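# Set record player tracking force using the stylus gauge

## Task

A freshly mounted cartridge sits on the record player's tonearm, and its counterweight has not yet been adjusted. Using the stylus force gauge that stands on the mat, bring the tracking force into the 1.8 to 2.2 gram window that the cartridge's data sheet (item 7 of the player's manual) specifies. When you finish, the tonearm must be locked by its clamp in the rest and nothing may still be moving, and the result must hold without the robot keeping anything in place. It counts as failed if, at any point during the work, the robot makes contact with the stylus; the stylus or the cartridge's front end gets pushed on hard; the stylus comes down on or strikes something quickly; the stylus or the cartridge comes into contact with the mat, the platter or any fixed part of the player; or the counterweight is rotated while the stylus or cartridge is resting on the gauge. Knocking or placing anything off the table also fails it.

## Robot and tools

Robot: two 6-joint arms with parallel grippers, named left_arm and right_arm. They face each other across a table. left_arm's base is on the +y side at (-0.022, +0.512, +0.073) m, right_arm's at (-0.058, -0.457, +0.080) m. The names do not match image sides.

Scene frame: origin at the table centre, +z up, table top at z = +0.020 m. Every printed gripper position (metres), quaternion (wxyz) and velocity is in this frame. Printed hand positions can be somewhat off, more so at long reach. end_effector_position is the point between the finger pads, 3 to 4 cm back from the fingertips. Fingers point along the gripper's +x and close along its y.

execute_actions takes "actions": a list holding at most one item, plus optional "pictures" (true/false). Three forms:
- Empty list: nothing new is commanded; you get the current state.
- Action: {"rows": [[...]], "steps": N}, N from 1 to 15 (default 15), each step 1/30 s. Each row is used for one step; if rows run out, the last one repeats.
- Wait: {"steps": N} with no rows, N up to 300; returns after N steps counted from the previous result, with your reply time included.
A refused call moves nothing.

Row layout: one flat list of 14 numbers covering both arms, even if only one moves. First left_arm: waist, shoulder, elbow, wrist pitch, wrist yaw, wrist roll, gripper opening; then the same seven for right_arm. The six joint values are absolute target angles in radians, the same quantities shown under Joint positions, not offsets. Ranges per arm: waist -3.054 to 3.054, shoulder 0.000 to 3.142, elbow 0.000 to 2.356, wrist pitch -1.571 to 1.571, wrist yaw -1.571 to 1.571, wrist roll -3.142 to 3.142. A target more than 0.010 rad beyond a range end, and further out than the joint's last reading, is refused. True ends may sit 0.010 rad either side; targets past the real end stop there, reported with "joint sent to its limit" (possibly about an earlier action). Missing that line does not prove more travel is available.

Opening is an absolute value from -1 to 1: +1 fully open (0.088 m pad gap), empty fingers close at about -0.80, lower values add nothing. A full close needs at least about 0.5 s. To hold something, command an opening well below grip_measured; the further below, the stronger the squeeze (about 34 N per pad at most; a fast close can press harder). Readings may be off by about 1 mm, fixed per gripper.

Motion limits: each step the target fed to a joint stays within a lead of its measured angle: 0.211 rad for waist, shoulder and elbow, 0.213 wrist pitch, 0.267 wrist yaw, 0.228 wrist roll. If the targets would put a gripper over 70 mm from where it is, all that arm's targets are pulled back toward the measured angles. Friction can leave a joint short, especially at long reach, and tiny moves may not happen, so check Joint positions after each move. Between calls the arms keep heading for the last row sent until they have nearly stopped or a step is HELD.

Result lines: a state line per arm (pose and velocities); Joint positions and Joint velocities, one block per arm with six joints then finger-pad gap in metres; grip_measured on the opening scale; "joint command not followed" means the clearance check altered or blocked some joint targets; HELD marks steps where your row was not fully sent; MOTOR HOT from 50 °C, OVER-TEMPERATURE FAULT at 95 °C (arm held, and power lost if it stays hot). A torque fault (load limits N m: waist 18, shoulder 22.3, elbow 22.2, wrist pitch 5.86, wrist yaw 5.84, wrist roll 5.48, held weight included) freezes that arm for 10 s and drops the rest of the call.

zoom_image: {"camera": name, "region": [x0, y0, x1, y1]} in pixels of that camera's latest image, top-left origin, at most 504 by 504. Cameras (504x504 each): cam_head_left, cam_head_right, cam_high, cam_low, cam_left_wrist, cam_right_wrist. Calibrations come with the task.
show_instructions: no arguments; shows the player's manual pictures.
read_manual: optional "section" ("licences"); URDF licence text only.


Player facts: rotating the counterweight counterclockwise, viewed from the player's front, raises force by 3 g per full turn. Its 0-3 g ring, read against the line on the stub, turns with it and is not zeroed, so use the gauge. Clamp: press its short outer tail to release; push the hook back over the tube to lock. Cue lever: back raises the lift bar, forward lowers it gently. The gauge reads tongue load up to 5.00 g and goes blank above that; lowering the arm onto it with the cue lever is always safe. A valid reading needs the stylus on the tongue, the lift bar clear of the tube, and no gripper touching tonearm or gauge. Unclamped in the rest, the nose lifts when force is negative; a gripper on the counterweight can lift a free tube.

Avoid: touching the stylus, hard pushes on it or the cartridge front, fast landings, stylus/cartridge contact with mat, platter or fixed parts, turning the counterweight while the stylus sits on the gauge, arms colliding or pressing each other (mounts count), dropping or knocking items off the table, and long holds that heat motors.

Each tool is called after ">>>" as name(argument=value, ...), one argument or row to a line, values as JSON.

Reference images:

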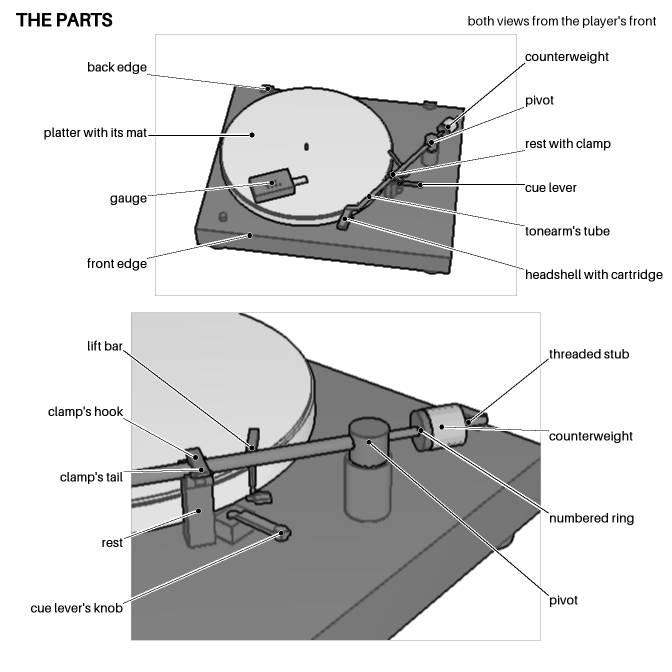

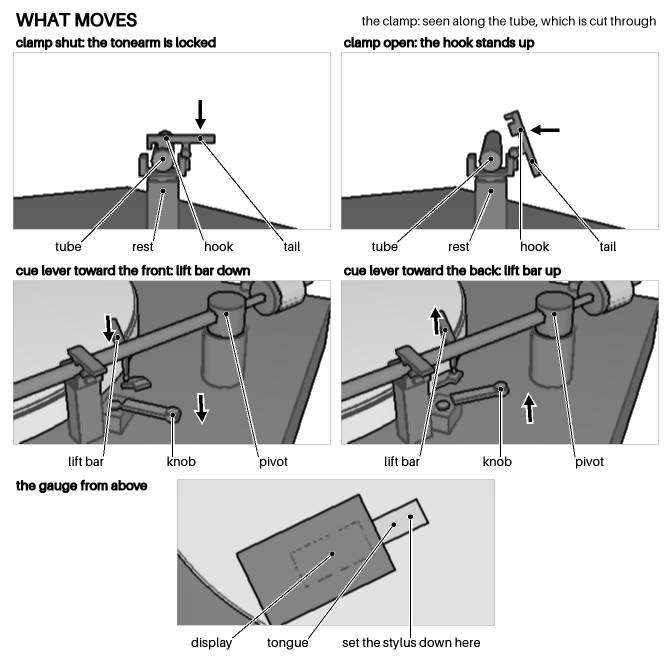

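## Session

>>> execute_actions(
  actions=[],
)

Scene clock: 0.00 s of 12600.00 s.
left_arm: end_effector_position=(+0.2132, +0.1062, +0.3777) grip_measured=+0.834 end_effector_quat_wxyz=(-0.388, +0.821, -0.321, -0.270) end_effector_velocity=(-0.001, +0.003, +0.002) end_effector_angular_velocity=(+0.009, -0.007, -0.003) | right_arm: end_effector_position=(+0.3370, -0.1419, +0.3764) grip_measured=+0.845 end_effector_quat_wxyz=(+0.785, +0.107, +0.292, +0.535) end_effector_velocity=(-0.005, +0.001, +0.001) end_effector_angular_velocity=(+0.010, +0.008, +0.032)
Joint positions: left_arm=[ 0.925  1.95   2.179 -1.147 -0.513 -3.015  0.08 ] | right_arm=[-1.592  1.831  1.677 -0.343 -0.764  0.178  0.08 ]
Joint velocities: left_arm=[-0.002 -0.007 -0.002 -0.007 -0.007  0.007 -0.   ] | right_arm=[-0.002 -0.002 -0.002 -0.007 -0.037 -0.007 -0.   ]
Heat: left arm: hottest waist 32 °C (+0.0 °C/min); right arm: hottest elbow 32 °C (+0.0 °C/min).

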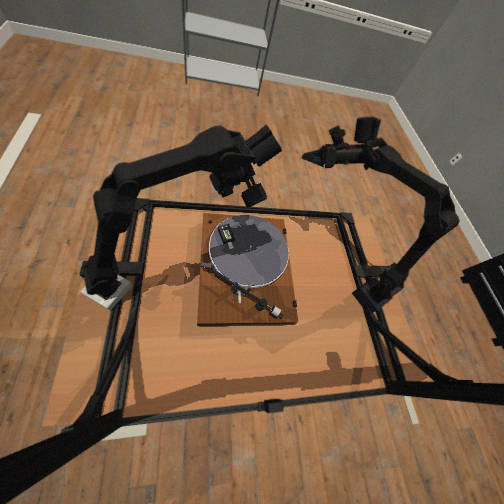

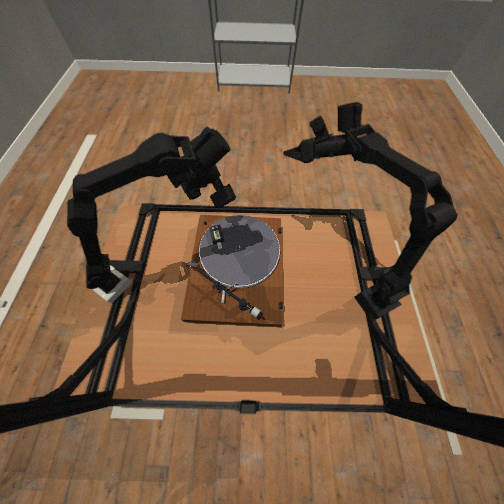

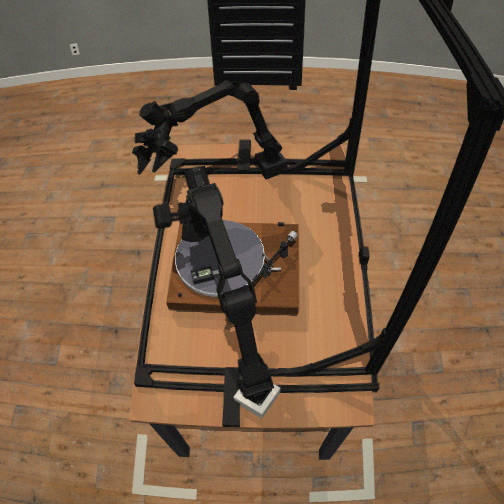

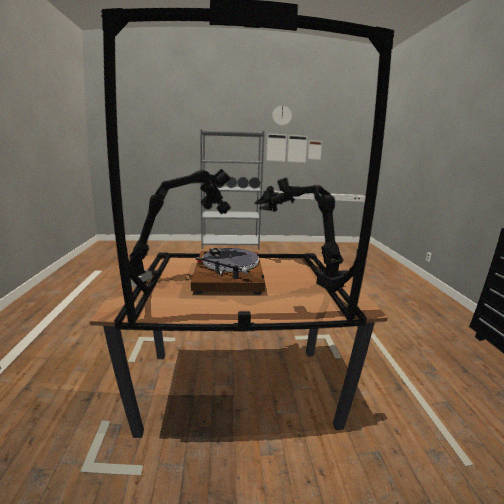

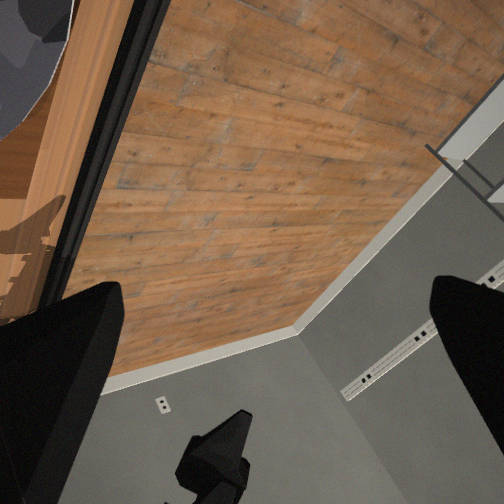

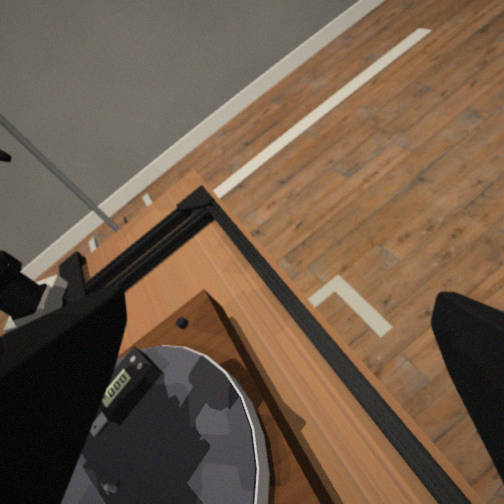

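>>> zoom_image(
  camera="cam_head_right",
  region=[160, 200, 310, 340],
)

>>> zoom_image(
  camera="cam_head_left",
  region=[170, 200, 320, 340],
)

>>> zoom_image(
  camera="cam_high",
  region=[150, 200, 320, 330],
)

>>> zoom_image(
  camera="cam_low",
  region=[170, 230, 290, 310],
)

Region (160, 200, 310, 340) of cam_head_right's 504x504 image, scaled by 3.360, with more detail than that image has; it fills the top 470 rows of this view, and the rest is white.

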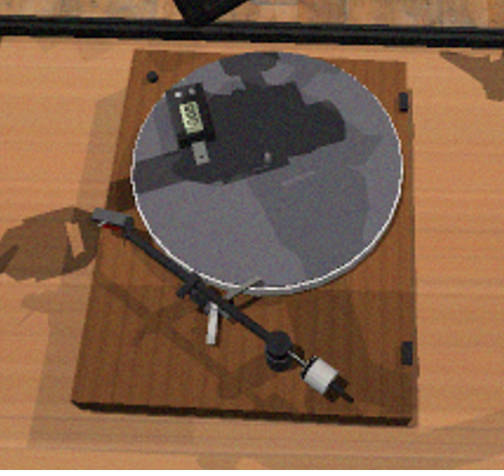

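Region (170, 200, 320, 340) of cam_head_left's 504x504 image, scaled by 3.360, with more detail than that image has; it fills the top 470 rows of this view, and the rest is white.

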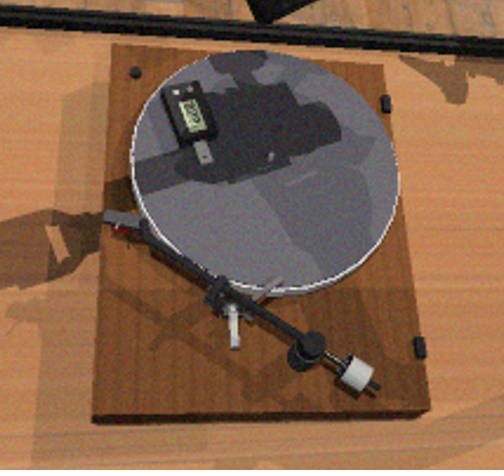

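Region (150, 200, 320, 330) of cam_high's 504x504 image, scaled by 2.965, with more detail than that image has; it fills the top 385 rows of this view, and the rest is white.

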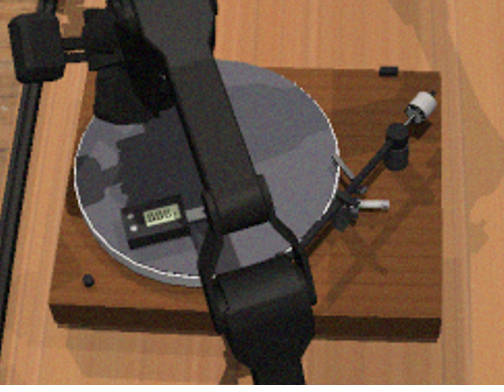

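Region (170, 230, 290, 310) of cam_low's 504x504 image, scaled by 4.200, with more detail than that image has.

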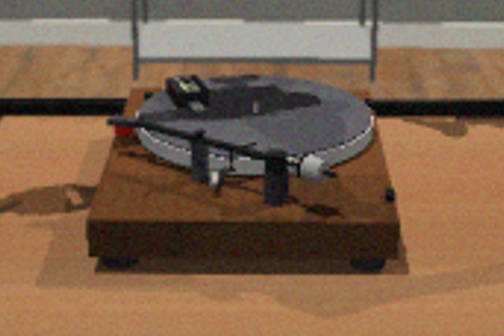

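>>> execute_actions(
  actions=[
    {"rows": [[0.44,1.857,1.914,-1.256,0,0,0.8, -1.592,1.9,0.85,1.05,0,0,0.8]], "steps": 15},
  ],
  pictures=false,
)

>>> execute_actions(
  actions=[
    {"steps": 45},
  ],
  pictures=false,
)

>>> execute_actions(
  actions=[
    {"rows": [[0.44,1.857,1.914,-1.256,0,0,0.8, -0.03,2.0,0.85,1.15,1.1,0,0.8]], "steps": 15},
  ],
  pictures=false,
)

>>> execute_actions(
  actions=[
    {"steps": 60},
  ],
)

Scene clock: 48.67 s of 12600.00 s.
left_arm: end_effector_position=(-0.0636, +0.0933, +0.2964) grip_measured=+0.800 end_effector_quat_wxyz=(-0.607, +0.349, -0.706, -0.110) end_effector_velocity=(-0.290, +0.060, +0.012) end_effector_angular_velocity=(-0.005, -0.457, -2.539) | right_arm: end_effector_position=(+0.3784, -0.2340, +0.1691) grip_measured=+0.800 end_effector_quat_wxyz=(+0.942, -0.048, +0.233, +0.236) end_effector_velocity=(-0.169, -0.129, -0.245) end_effector_angular_velocity=(-0.043, -0.266, -0.221)
Joint positions: left_arm=[ 0.452  1.881  1.929 -1.252 -0.018 -2.345  0.078] | right_arm=[-1.594  1.899  0.95   0.469 -0.029  0.006  0.078]
Joint velocities: left_arm=[-0.603 -0.115 -0.1   -0.022  0.271  1.971 -0.   ] | right_arm=[ 0.002  0.042 -1.433  1.692  0.271 -0.037 -0.   ]
Heat: left arm: hottest shoulder 42 °C (+12.3 °C/min); right arm: hottest shoulder 38 °C (+7.4 °C/min).
Steps of this call (steps 1 to 90: nothing new was sent; then 45.17 s passed at rest; steps 91 to 105: all 15 steps of this action). Readings (joint positions):
91: left_arm=[0.920 1.943 2.160 -1.148 -0.488 -2.988] | right_arm=[-1.590 1.834 1.652 -0.299 -0.727 0.150]
92: left_arm=[0.902 1.930 2.134 -1.171 -0.447 -2.953] | right_arm=[-1.589 1.835 1.622 -0.250 -0.672 0.117]
94: left_arm=[0.846 1.909 2.077 -1.199 -0.363 -2.884] | right_arm=[-1.589 1.842 1.551 -0.160 -0.561 0.074]
98: left_arm=[0.707 1.899 1.997 -1.227 -0.190 -2.737] | right_arm=[-1.589 1.879 1.358 0.047 -0.302 0.027]
105: the state above

Scene clock: 50.17 s of 12600.00 s.
left_arm: end_effector_position=(-0.0709, +0.0971, +0.2997) grip_measured=+0.800 end_effector_quat_wxyz=(+0.551, +0.420, +0.377, -0.615) end_effector_velocity=(+0.002, -0.002, -0.001) end_effector_angular_velocity=(-0.006, -0.028, -0.015) | right_arm: end_effector_position=(+0.3878, -0.2333, +0.2527) grip_measured=+0.800 end_effector_quat_wxyz=(+0.973, +0.003, -0.001, +0.232) end_effector_velocity=(-0.001, +0.002, +0.001) end_effector_angular_velocity=(-0.008, -0.001, +0.020)
Joint positions: left_arm=[ 0.44   1.867  1.923 -1.255 -0.002 -0.007  0.078] | right_arm=[-1.594  1.901  0.857  1.048 -0.005  0.004  0.078]
Joint velocities: left_arm=[-0.002  0.002 -0.002  0.007 -0.022  0.022 -0.   ] | right_arm=[-0.002 -0.002  0.002 -0.007 -0.022 -0.007  0.   ]
Heat: left arm: hottest shoulder 42 °C (+12.0 °C/min); right arm: hottest shoulder 38 °C (+7.2 °C/min).
Steps of this call (steps 1 to 45: the robot went on to your last target). Readings (joint positions):
1: left_arm=[0.438 1.877 1.928 -1.253 -0.011 -2.279] | right_arm=[-1.594 1.902 0.911 0.526 -0.022 0.005]
2: left_arm=[0.431 1.874 1.926 -1.253 -0.008 -2.213] | right_arm=[-1.594 1.907 0.885 0.584 -0.017 0.005]
4: left_arm=[0.432 1.869 1.926 -1.254 -0.006 -2.082] | right_arm=[-1.594 1.911 0.860 0.703 -0.011 0.005]
8: left_arm=[0.439 1.867 1.926 -1.254 -0.004 -1.822] | right_arm=[-1.594 1.907 0.857 0.943 -0.006 0.005]
45: the state above

Scene clock: 50.67 s of 12600.00 s.
left_arm: end_effector_position=(-0.0709, +0.0972, +0.2998) grip_measured=+0.800 end_effector_quat_wxyz=(+0.550, +0.420, +0.376, -0.616) end_effector_velocity=(+0.000, +0.002, -0.000) end_effector_angular_velocity=(+0.006, -0.010, -0.007) | right_arm: end_effector_position=(+0.1826, -0.0752, +0.2275) grip_measured=+0.800 end_effector_quat_wxyz=(+0.990, +0.005, -0.001, +0.138) end_effector_velocity=(-0.587, +0.292, +0.003) end_effector_angular_velocity=(-0.008, -0.005, +0.957)
Joint positions: left_arm=[ 0.44   1.867  1.923 -1.255 -0.002 -0.004  0.078] | right_arm=[-0.761  1.997  0.857  1.147  1.019  0.004  0.078]
Joint velocities: left_arm=[-0.002 -0.002 -0.002 -0.007 -0.007  0.007 -0.   ] | right_arm=[ 1.609 -0.007 -0.002  0.007  0.652 -0.022 -0.   ]
Heat: left arm: hottest shoulder 42 °C (+11.8 °C/min); right arm: hottest shoulder 38 °C (+7.1 °C/min).
Steps of this call (steps 1 to 15: all 15 steps of this action). Readings (joint positions):
1: left_arm=[0.440 1.867 1.923 -1.255 -0.002 -0.006] | right_arm=[-1.576 1.915 0.857 1.075 0.066 0.005]
2: left_arm=[0.440 1.867 1.923 -1.255 -0.002 -0.006] | right_arm=[-1.535 1.931 0.857 1.103 0.152 0.004]
4: left_arm=[0.440 1.867 1.923 -1.255 -0.002 -0.005] | right_arm=[-1.425 1.961 0.858 1.121 0.297 0.004]
8: left_arm=[0.440 1.867 1.923 -1.255 -0.002 -0.005] | right_arm=[-1.177 1.997 0.857 1.138 0.597 0.004]
15: the state above

Scene clock: 52.67 s of 12600.00 s.
left_arm: end_effector_position=(-0.0708, +0.0973, +0.2997) grip_measured=+0.800 end_effector_quat_wxyz=(+0.550, +0.421, +0.376, -0.616) end_effector_velocity=(+0.000, -0.000, +0.003) end_effector_angular_velocity=(-0.013, -0.008, -0.007) | right_arm: end_effector_position=(-0.1242, -0.0183, +0.2276) grip_measured=+0.800 end_effector_quat_wxyz=(+0.893, +0.005, +0.001, +0.449) end_effector_velocity=(+0.003, +0.000, +0.003) end_effector_angular_velocity=(+0.007, -0.001, -0.000)
Joint positions: left_arm=[ 0.44   1.867  1.923 -1.255 -0.002 -0.004  0.078] | right_arm=[-0.03   1.997  0.857  1.148  1.095  0.004  0.078]
Joint velocities: left_arm=[-0.002 -0.007 -0.002  0.007 -0.007  0.007 -0.   ] | right_arm=[-0.007 -0.007 -0.002  0.007 -0.007 -0.007 -0.   ]
Heat: left arm: hottest shoulder 43 °C (+12.5 °C/min); right arm: hottest shoulder 38 °C (+6.8 °C/min).
Steps of this call (steps 1 to 45: the robot went on to your last target; steps 46 to 60: nothing new was sent). Readings (joint positions):
1: left_arm=[0.440 1.867 1.923 -1.255 -0.002 -0.004] | right_arm=[-0.708 1.997 0.857 1.147 1.038 0.004]
2: left_arm=[0.440 1.867 1.923 -1.255 -0.002 -0.004] | right_arm=[-0.655 1.997 0.857 1.147 1.051 0.004]
4: left_arm=[0.440 1.867 1.923 -1.255 -0.002 -0.004] | right_arm=[-0.553 1.997 0.857 1.148 1.069 0.004]
8: left_arm=[0.440 1.867 1.923 -1.255 -0.002 -0.004] | right_arm=[-0.354 1.997 0.857 1.147 1.085 0.004]
60: the state above
All arms were judged still, so your last target was given up. Only a new action makes them travel on or press farther. Fingers that are still opening or closing keep moving.
camera_calibration (this result's frames):
cam_left_wrist: T_world_to_cam=[[-0.988798, 0.1463, 0.0295621, -0.0850329], [0.14664, 0.989143, 0.00965043, -0.0673866], [-0.0278293, 0.0138773, -0.999516, 0.37553], [0, 0, 0, 1]] pos_world=[-0.0637481, 0.073884, 0.378513]
cam_right_wrist: T_world_to_cam=[[0.795652, -0.605498, 0.0175994, 0.0916931], [-0.217174, -0.312258, -0.924841, 0.203841], [0.565485, 0.73203, -0.379947, 0.246477], [0, 0, 0, 1]] pos_world=[-0.168066, -0.0612576, 0.280555]

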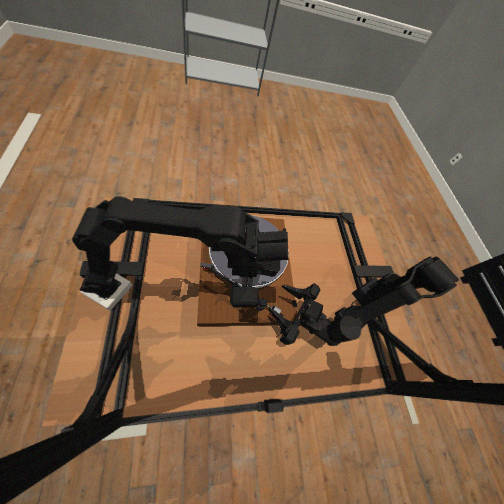

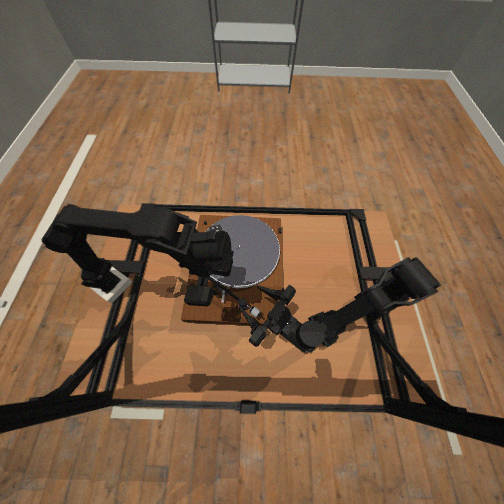

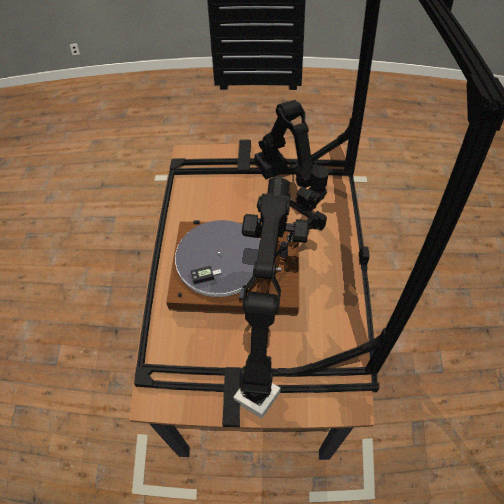

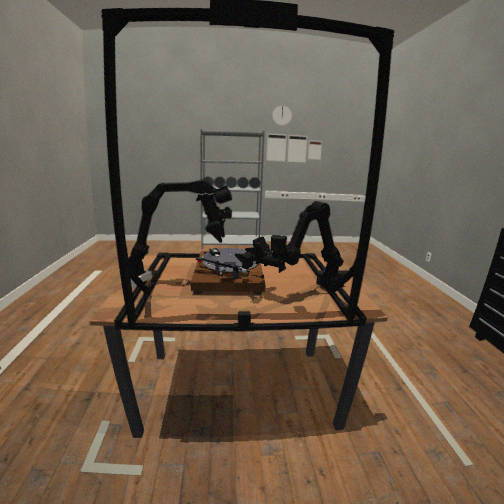

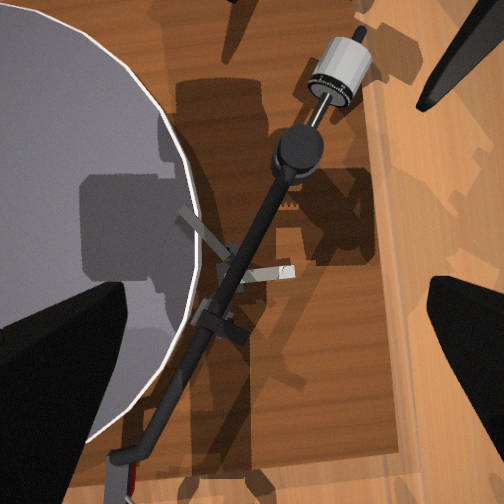

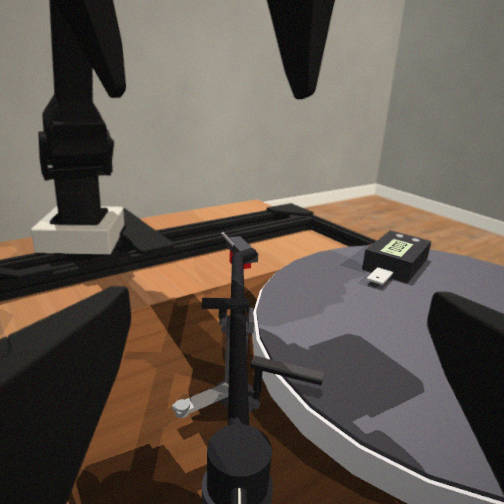

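>>> execute_actions(
  actions=[
    {"rows": [[0.462,1.823,1.502,-1.029,0,0,-0.9, -0.03,2.0,0.85,1.15,1.1,0,0.8]], "steps": 15},
  ],
  pictures=false,
)

>>> execute_actions(
  actions=[
    {"steps": 30},
  ],
)

Scene clock: 65.07 s of 12600.00 s.
left_arm: end_effector_position=(-0.0597, +0.1271, +0.1982) grip_measured=-0.799 end_effector_quat_wxyz=(+0.525, +0.462, +0.422, -0.576) end_effector_velocity=(+0.001, +0.006, +0.008) end_effector_angular_velocity=(-0.003, -0.005, +0.006) | right_arm: end_effector_position=(-0.1241, -0.0184, +0.2273) grip_measured=+0.800 end_effector_quat_wxyz=(+0.893, +0.005, +0.001, +0.449) end_effector_velocity=(+0.003, +0.001, -0.001) end_effector_angular_velocity=(-0.011, -0.009, -0.000)
Joint positions: left_arm=[ 0.46   1.832  1.51  -1.031 -0.001 -0.004  0.   ] | right_arm=[-0.03   1.998  0.856  1.148  1.095  0.004  0.078]
Joint velocities: left_arm=[-0.002 -0.027 -0.002 -0.022 -0.007 -0.007  0.   ] | right_arm=[-0.007 -0.002 -0.002 -0.007 -0.007 -0.007  0.   ]
Heat: left arm: hottest shoulder 44 °C (+10.2 °C/min); right arm: hottest shoulder 38 °C (+5.1 °C/min).
Steps of this call (steps 1 to 90: nothing new was sent; then 8.90 s passed at rest; steps 91 to 105: all 15 steps of this action). Readings (joint positions):
91: left_arm=[0.441 1.855 1.882 -1.200 -0.001 -0.004] | right_arm=[-0.030 1.998 0.856 1.148 1.095 0.004]
92: left_arm=[0.444 1.838 1.829 -1.139 -0.001 -0.004] | right_arm=[-0.030 1.998 0.856 1.148 1.095 0.004]
94: left_arm=[0.452 1.821 1.723 -1.083 -0.001 -0.004] | right_arm=[-0.030 1.998 0.856 1.148 1.095 0.004]
98: left_arm=[0.460 1.832 1.547 -1.052 -0.001 -0.004] | right_arm=[-0.030 1.998 0.856 1.148 1.095 0.004]
105: the state above

Scene clock: 66.07 s of 12600.00 s.
left_arm: end_effector_position=(-0.0597, +0.1271, +0.1983) grip_measured=-0.799 end_effector_quat_wxyz=(+0.525, +0.462, +0.422, -0.577) end_effector_velocity=(+0.002, +0.002, -0.000) end_effector_angular_velocity=(+0.006, -0.009, -0.003) | right_arm: end_effector_position=(-0.1241, -0.0184, +0.2273) grip_measured=+0.800 end_effector_quat_wxyz=(+0.893, +0.005, +0.001, +0.449) end_effector_velocity=(+0.004, -0.002, -0.003) end_effector_angular_velocity=(-0.015, -0.011, -0.024)
Joint positions: left_arm=[ 0.46   1.831  1.51  -1.031 -0.001 -0.004  0.   ] | right_arm=[-0.03   1.998  0.856  1.148  1.095  0.004  0.078]
Joint velocities: left_arm=[ 0.002 -0.002 -0.002 -0.007 -0.007  0.007  0.   ] | right_arm=[-0.002  0.002 -0.002 -0.007  0.022 -0.007 -0.   ]
Heat: left arm: hottest shoulder 44 °C (+10.2 °C/min); right arm: hottest shoulder 38 °C (+5.1 °C/min).
Steps of this call (steps 1 to 15: the robot went on to your last target; steps 16 to 30: nothing new was sent). Readings (joint positions):
1: left_arm=[0.460 1.832 1.510 -1.031 -0.001 -0.004] | right_arm=[-0.030 1.998 0.856 1.148 1.095 0.004]
2: left_arm=[0.460 1.831 1.510 -1.031 -0.001 -0.004] | right_arm=[-0.030 1.998 0.856 1.148 1.095 0.004]
4: left_arm=[0.460 1.831 1.510 -1.031 -0.001 -0.004] | right_arm=[-0.030 1.998 0.856 1.148 1.095 0.004]
8: left_arm=[0.460 1.831 1.510 -1.031 -0.001 -0.004] | right_arm=[-0.030 1.998 0.856 1.148 1.095 0.004]
30: the state above
All arms were judged still, so your last target was given up. Only a new action makes them travel on or press farther. Fingers that are still opening or closing keep moving.
camera_calibration (this result's frames):
cam_left_wrist: T_world_to_cam=[[-0.991913, 0.122046, 0.0348427, -0.0734776], [0.126114, 0.978669, 0.162181, -0.127663], [-0.0143058, 0.165264, -0.986146, 0.253079], [0, 0, 0, 1]] pos_world=[-0.0531628, 0.0920822, 0.272838]
cam_right_wrist: T_world_to_cam=[[0.795409, -0.605786, 0.0186618, 0.0913111], [-0.216702, -0.313019, -0.924694, 0.203595], [0.566008, 0.731466, -0.380253, 0.246523], [0, 0, 0, 1]] pos_world=[-0.168044, -0.0612791, 0.2803]

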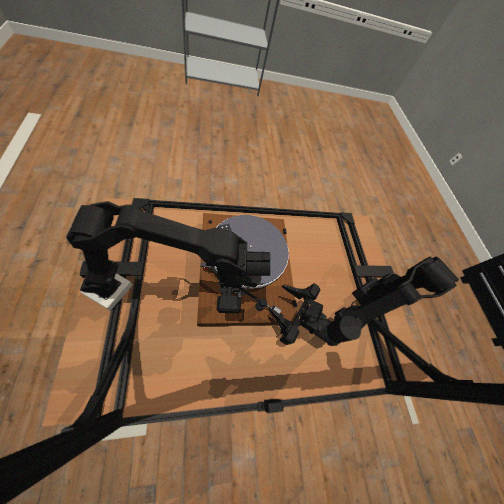

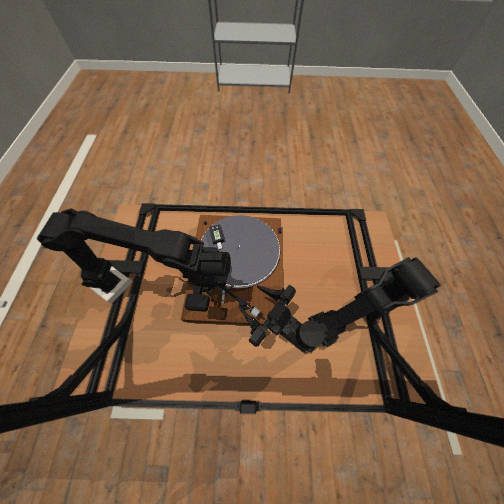

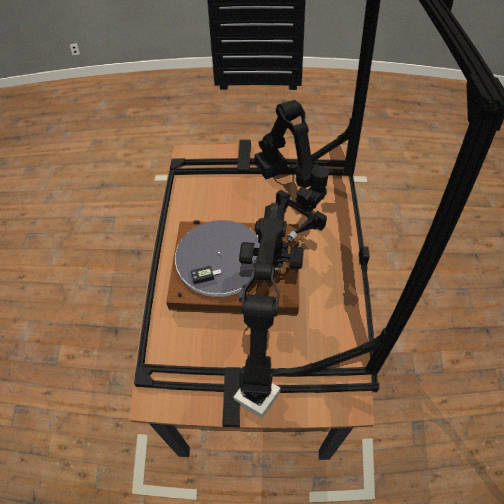

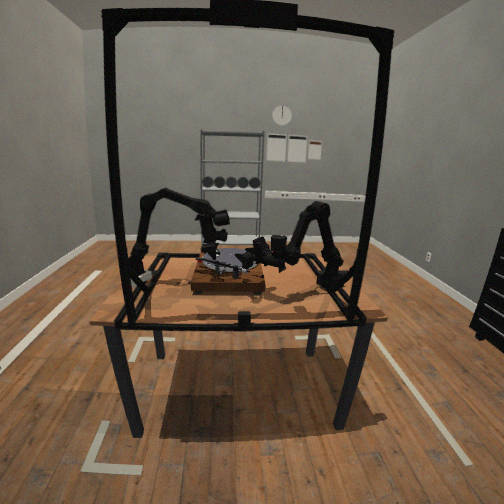

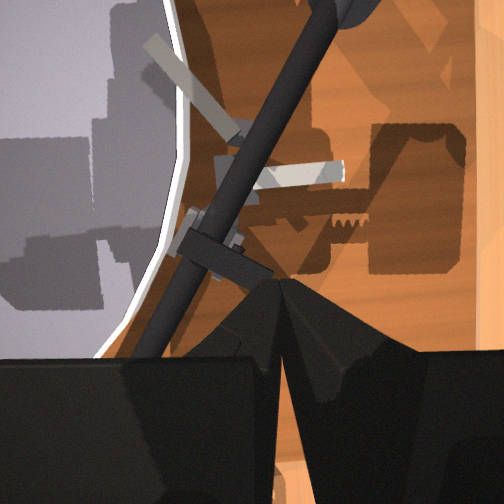

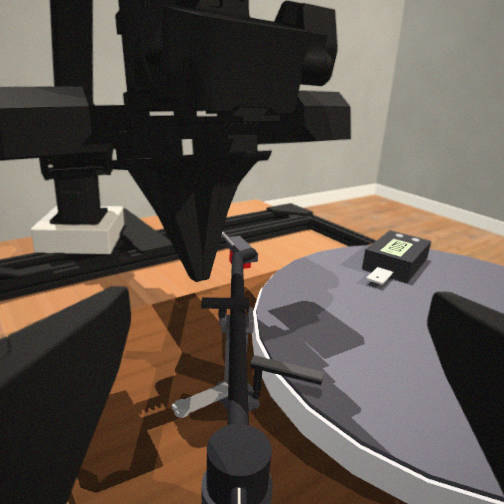

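>>> execute_actions(
  actions=[
    {"rows": [[0.469,1.85,1.502,-1.017,0,0,-0.9, -0.03,2.0,0.85,1.15,1.1,0,0.8]], "steps": 15},
  ],
)

Scene clock: 76.73 s of 12600.00 s.
left_arm: end_effector_position=(-0.0575, +0.1243, +0.1948) grip_measured=-0.799 end_effector_quat_wxyz=(+0.527, +0.461, +0.423, -0.575) end_effector_velocity=(+0.002, +0.001, +0.001) end_effector_angular_velocity=(+0.000, -0.023, -0.005) | right_arm: end_effector_position=(-0.1241, -0.0185, +0.2272) grip_measured=+0.800 end_effector_quat_wxyz=(+0.893, +0.005, +0.001, +0.449) end_effector_velocity=(-0.001, +0.002, -0.003) end_effector_angular_velocity=(-0.024, -0.016, +0.020)
Joint positions: left_arm=[ 0.466  1.842  1.509 -1.019 -0.001 -0.004  0.   ] | right_arm=[-0.03   1.998  0.856  1.148  1.095  0.004  0.078]
Joint velocities: left_arm=[-0.002 -0.002  0.002 -0.007 -0.022  0.007  0.   ] | right_arm=[-0.002 -0.002 -0.002 -0.022 -0.022 -0.007 -0.   ]
Heat: left arm: hottest shoulder 45 °C (+9.0 °C/min); right arm: hottest shoulder 38 °C (+4.0 °C/min).
Steps of this call (steps 1 to 90: nothing new was sent; then 7.17 s passed at rest; steps 91 to 105: all 15 steps of this action). Readings (joint positions):
91: left_arm=[0.460 1.831 1.509 -1.029 -0.001 -0.004] | right_arm=[-0.030 1.998 0.856 1.148 1.095 0.004]
92: left_arm=[0.461 1.832 1.509 -1.026 -0.001 -0.004] | right_arm=[-0.030 1.998 0.856 1.148 1.095 0.004]
94: left_arm=[0.464 1.835 1.509 -1.022 -0.001 -0.004] | right_arm=[-0.030 1.998 0.856 1.148 1.095 0.004]
98: left_arm=[0.466 1.841 1.509 -1.020 -0.001 -0.004] | right_arm=[-0.030 1.998 0.856 1.148 1.095 0.004]
105: the state above
camera_calibration (this result's frames):
cam_left_wrist: T_world_to_cam=[[-0.992597, 0.116373, 0.03475, -0.0702317], [0.120495, 0.979438, 0.161808, -0.124997], [-0.0152054, 0.164797, -0.98621, 0.250132], [0, 0, 0, 1]] pos_world=[-0.0508469, 0.0893789, 0.269349]
cam_right_wrist: T_world_to_cam=[[0.795406, -0.605779, 0.0190029, 0.0911683], [-0.216546, -0.313336, -0.924623, 0.203475], [0.566072, 0.731336, -0.380409, 0.246552], [0, 0, 0, 1]] pos_world=[-0.16802, -0.0613284, 0.280196]

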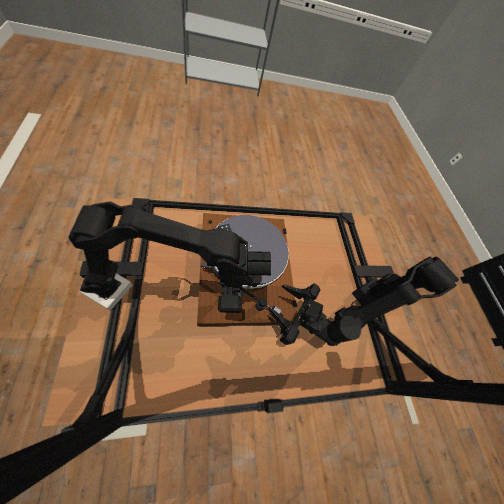

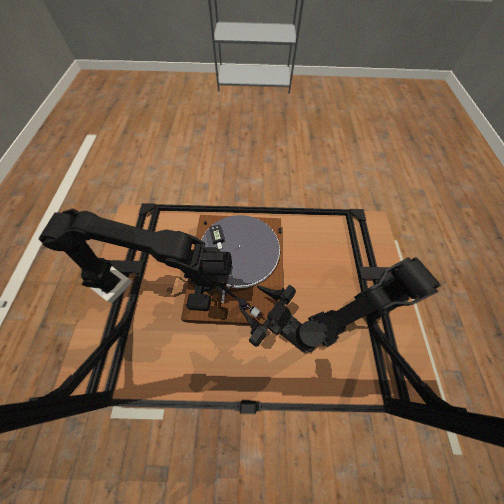

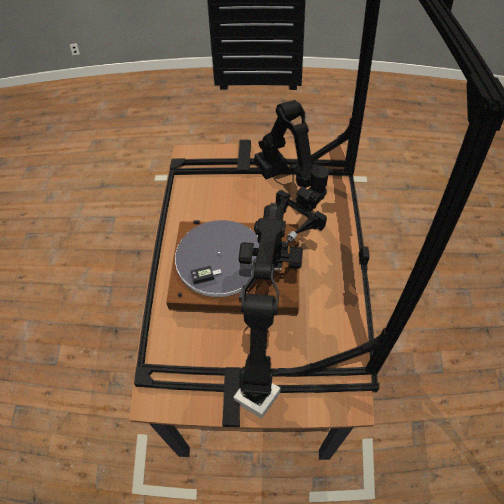

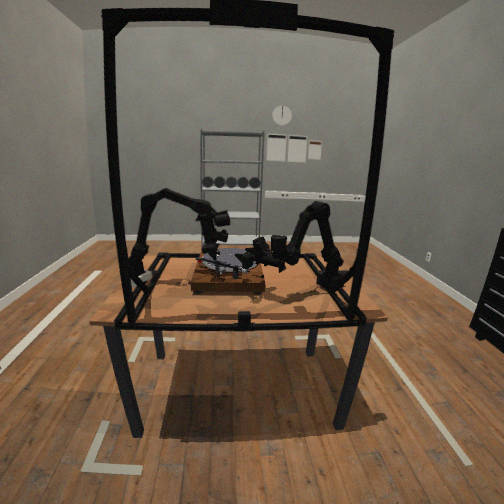

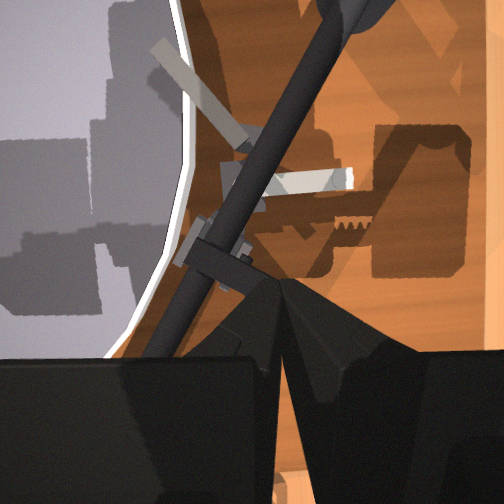

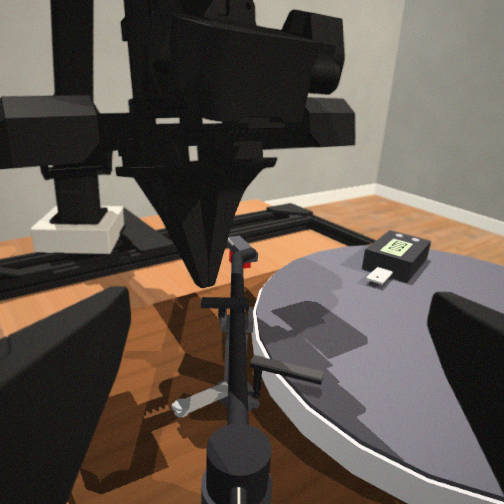

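>>> execute_actions(
  actions=[
    {"rows": [[0.469,1.875,1.502,-1.017,0,0,-0.9, -0.03,2.0,0.85,1.15,1.1,0,0.8]], "steps": 15},
  ],
)

Scene clock: 79.30 s of 12600.00 s.
left_arm: end_effector_position=(-0.0576, +0.1237, +0.1849) grip_measured=-0.799 end_effector_quat_wxyz=(+0.522, +0.468, +0.429, -0.569) end_effector_velocity=(-0.001, +0.004, -0.002) end_effector_angular_velocity=(+0.012, -0.007, +0.001) | right_arm: end_effector_position=(-0.1240, -0.0186, +0.2271) grip_measured=+0.800 end_effector_quat_wxyz=(+0.893, +0.004, +0.001, +0.449) end_effector_velocity=(+0.000, +0.000, -0.003) end_effector_angular_velocity=(-0.024, -0.023, +0.005)
Joint positions: left_arm=[ 0.466  1.869  1.509 -1.017 -0.001 -0.004  0.   ] | right_arm=[-0.03   1.998  0.856  1.148  1.095  0.004  0.078]
Joint velocities: left_arm=[-0.007 -0.002 -0.007 -0.007 -0.007 -0.007  0.   ] | right_arm=[-0.002  0.002 -0.002 -0.007 -0.007 -0.022 -0.   ]
Heat: left arm: hottest shoulder 45 °C (+8.1 °C/min); right arm: hottest shoulder 38 °C (+3.0 °C/min).
Steps of this call (steps 1 to 15: the robot went on to your last target; steps 16 to 62: nothing new was sent; steps 63 to 77: all 15 steps of this action). Readings (joint positions):
63: left_arm=[0.466 1.845 1.509 -1.019 -0.001 -0.004] | right_arm=[-0.030 1.998 0.856 1.148 1.095 0.004]
64: left_arm=[0.466 1.848 1.509 -1.018 -0.001 -0.004] | right_arm=[-0.030 1.998 0.856 1.148 1.095 0.004]
66: left_arm=[0.466 1.857 1.509 -1.017 -0.001 -0.004] | right_arm=[-0.030 1.998 0.856 1.148 1.095 0.004]
70: left_arm=[0.466 1.869 1.509 -1.017 -0.001 -0.004] | right_arm=[-0.030 1.998 0.856 1.148 1.095 0.004]
77: the state above
camera_calibration (this result's frames):
cam_left_wrist: T_world_to_cam=[[-0.992677, 0.115494, 0.0353988, -0.069886], [0.120099, 0.97507, 0.186587, -0.126802], [-0.0129668, 0.189472, -0.981801, 0.236741], [0, 0, 0, 1]] pos_world=[-0.0510758, 0.0868561, 0.258566]
cam_right_wrist: T_world_to_cam=[[0.795402, -0.605773, 0.0193439, 0.0910255], [-0.216391, -0.313653, -0.924552, 0.203355], [0.566136, 0.731205, -0.380564, 0.246581], [0, 0, 0, 1]] pos_world=[-0.167996, -0.0613777, 0.280091]

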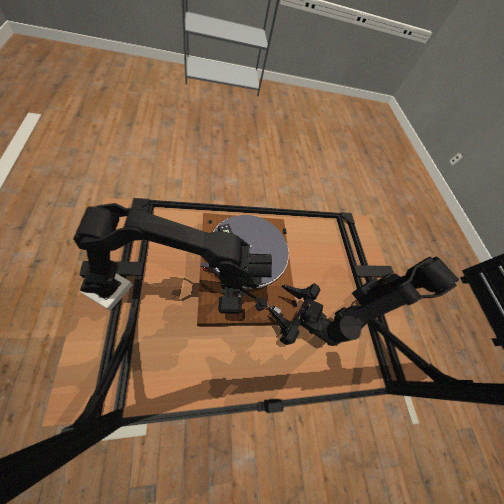

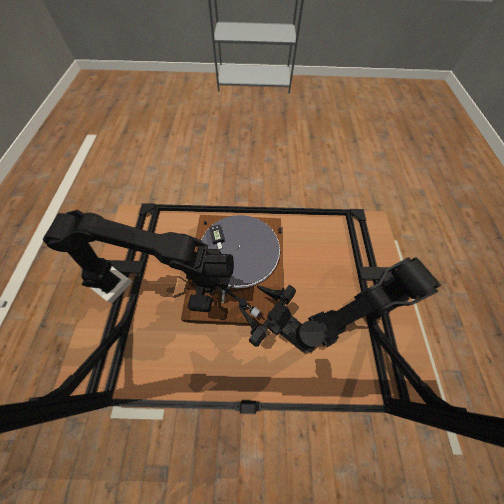

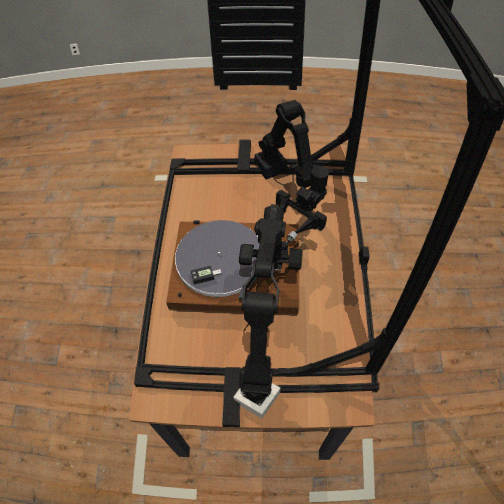

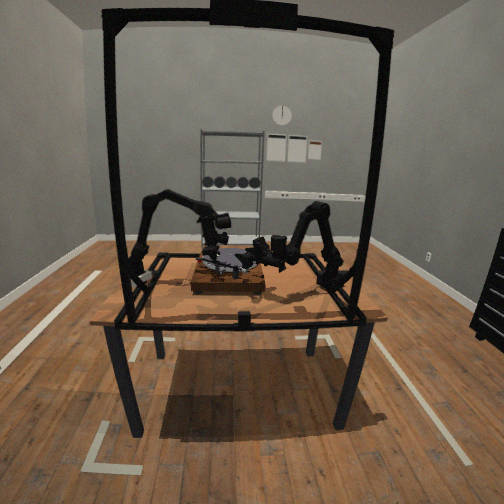

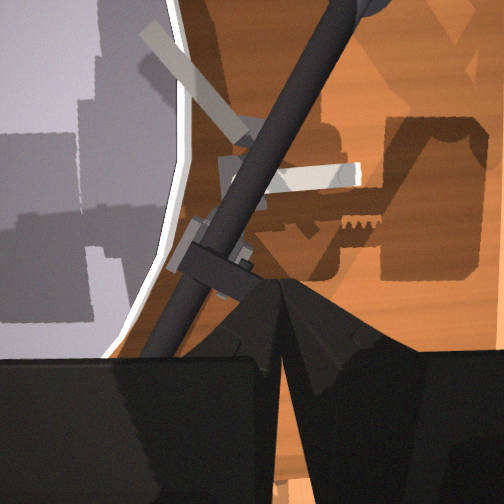

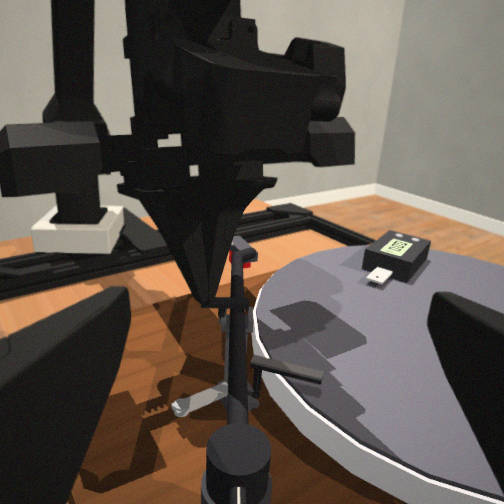

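>>> execute_actions(
  actions=[
    {"rows": [[0.469,1.875,1.502,-1.003,0,0,-0.9, -0.03,2.0,0.85,1.15,1.1,0,0.8],[0.469,1.875,1.502,-1.003,0,0,-0.9, -0.03,2.0,0.85,1.15,1.1,0,0.8],[0.469,1.875,1.502,-1.003,0,0,-0.9, -0.03,2.0,0.85,1.15,1.1,0,0.8],[0.469,1.875,1.502,-1.003,0,0,-0.9, -0.03,2.0,0.85,1.15,1.1,0,0.8],[0.469,1.895,1.502,-1.003,0,0,-0.9, -0.03,2.0,0.85,1.15,1.1,0,0.8]], "steps": 15},
  ],
)

>>> zoom_image(
  camera="cam_right_wrist",
  region=[150, 230, 300, 380],
)

Scene clock: 83.93 s of 12600.00 s.
left_arm: end_effector_position=(-0.0577, +0.1214, +0.1829) grip_measured=-0.799 end_effector_quat_wxyz=(+0.523, +0.467, +0.428, -0.570) end_effector_velocity=(+0.000, +0.002, -0.000) end_effector_angular_velocity=(+0.007, -0.009, -0.008) | right_arm: end_effector_position=(-0.1241, -0.0185, +0.2269) grip_measured=+0.800 end_effector_quat_wxyz=(+0.893, +0.004, +0.001, +0.449) end_effector_velocity=(+0.001, +0.002, +0.001) end_effector_angular_velocity=(-0.015, -0.019, +0.015)
Joint positions: left_arm=[ 0.466  1.875  1.509 -1.006 -0.    -0.004  0.   ] | right_arm=[-0.03   1.998  0.856  1.148  1.095  0.003  0.078]
Joint velocities: left_arm=[-0.002 -0.002 -0.002 -0.007 -0.007  0.007  0.   ] | right_arm=[-0.007 -0.007 -0.002 -0.007 -0.022 -0.022  0.   ]
Heat: left arm: hottest shoulder 45 °C (+7.0 °C/min); right arm: hottest shoulder 38 °C (+3.0 °C/min).
Steps of this call (steps 1 to 15: the robot went on to your last target; steps 16 to 90: nothing new was sent; then 1.13 s passed at rest; steps 91 to 105: all 15 steps of this action). Readings (joint positions):
91: left_arm=[0.466 1.869 1.509 -1.016 -0.001 -0.004] | right_arm=[-0.030 1.998 0.856 1.148 1.095 0.003]
92: left_arm=[0.466 1.869 1.509 -1.012 -0.001 -0.004] | right_arm=[-0.030 1.998 0.856 1.148 1.095 0.003]
94: left_arm=[0.466 1.869 1.509 -1.008 -0.001 -0.004] | right_arm=[-0.030 1.998 0.856 1.148 1.095 0.003]
98: left_arm=[0.466 1.875 1.509 -1.006 -0.000 -0.004] | right_arm=[-0.030 1.998 0.856 1.148 1.095 0.003]
105: the state above
camera_calibration (this result's frames):
cam_left_wrist: T_world_to_cam=[[-0.992686, 0.115336, 0.0356659, -0.0696928], [0.119938, 0.975872, 0.182453, -0.123494], [-0.013762, 0.185396, -0.982568, 0.235757], [0, 0, 0, 1]] pos_world=[-0.051127, 0.0848438, 0.256665]
cam_right_wrist: T_world_to_cam=[[0.795393, -0.605762, 0.0200664, 0.0908781], [-0.215953, -0.31418, -0.924476, 0.203243], [0.566317, 0.730988, -0.380712, 0.246568], [0, 0, 0, 1]] pos_world=[-0.168028, -0.0613327, 0.279941]

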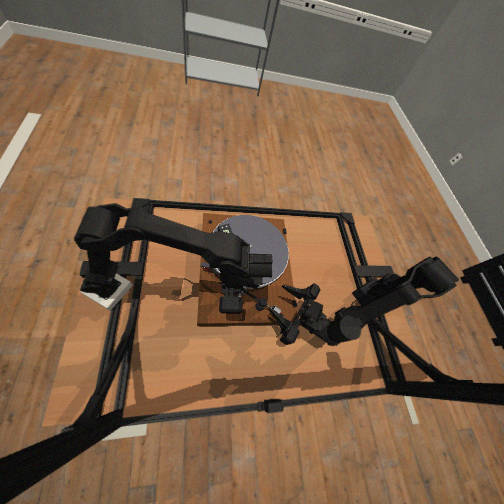

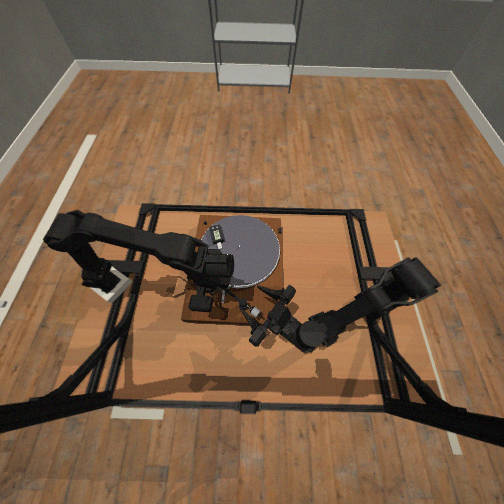

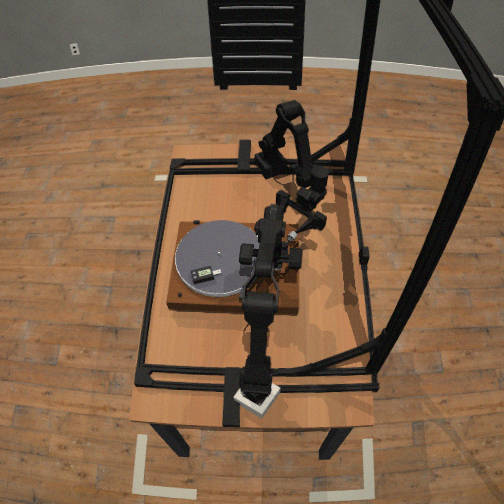

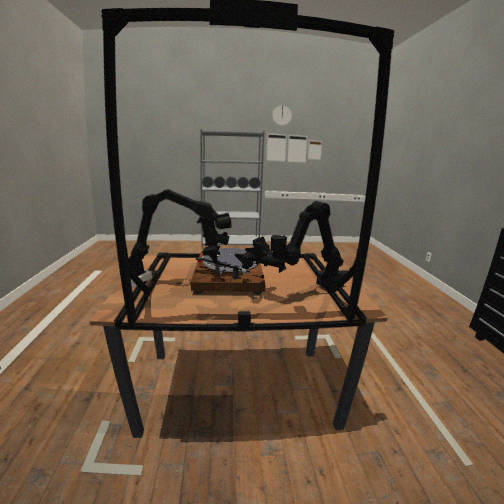

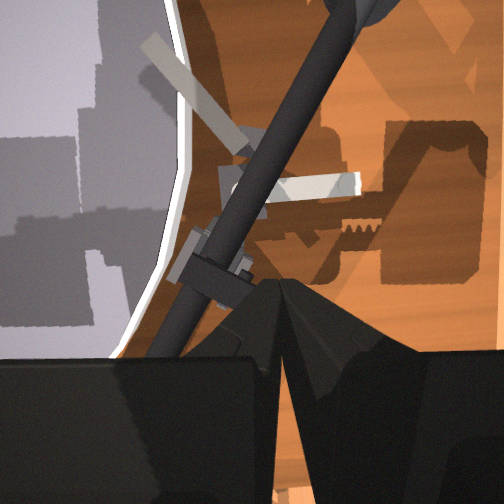

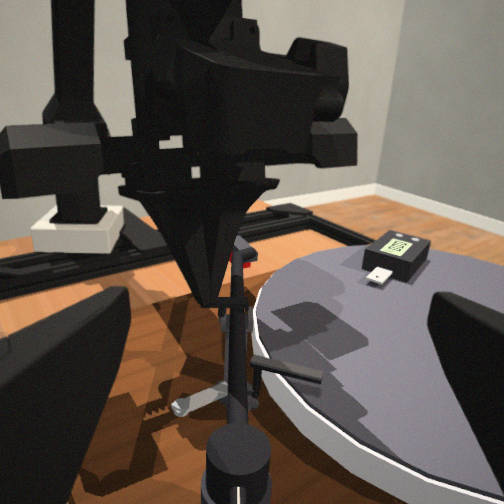

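Region (150, 230, 300, 380) of cam_right_wrist's 504x504 image, scaled by 3.360, with more detail than that image has.

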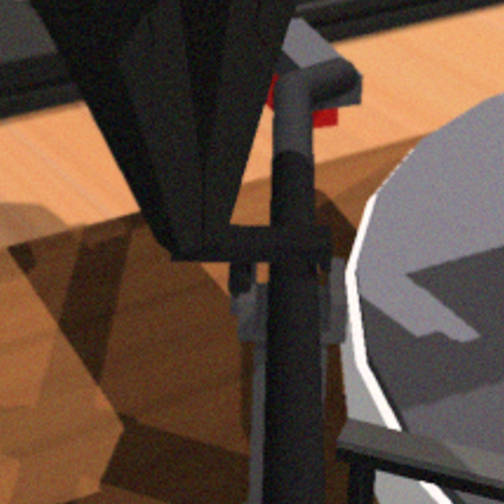

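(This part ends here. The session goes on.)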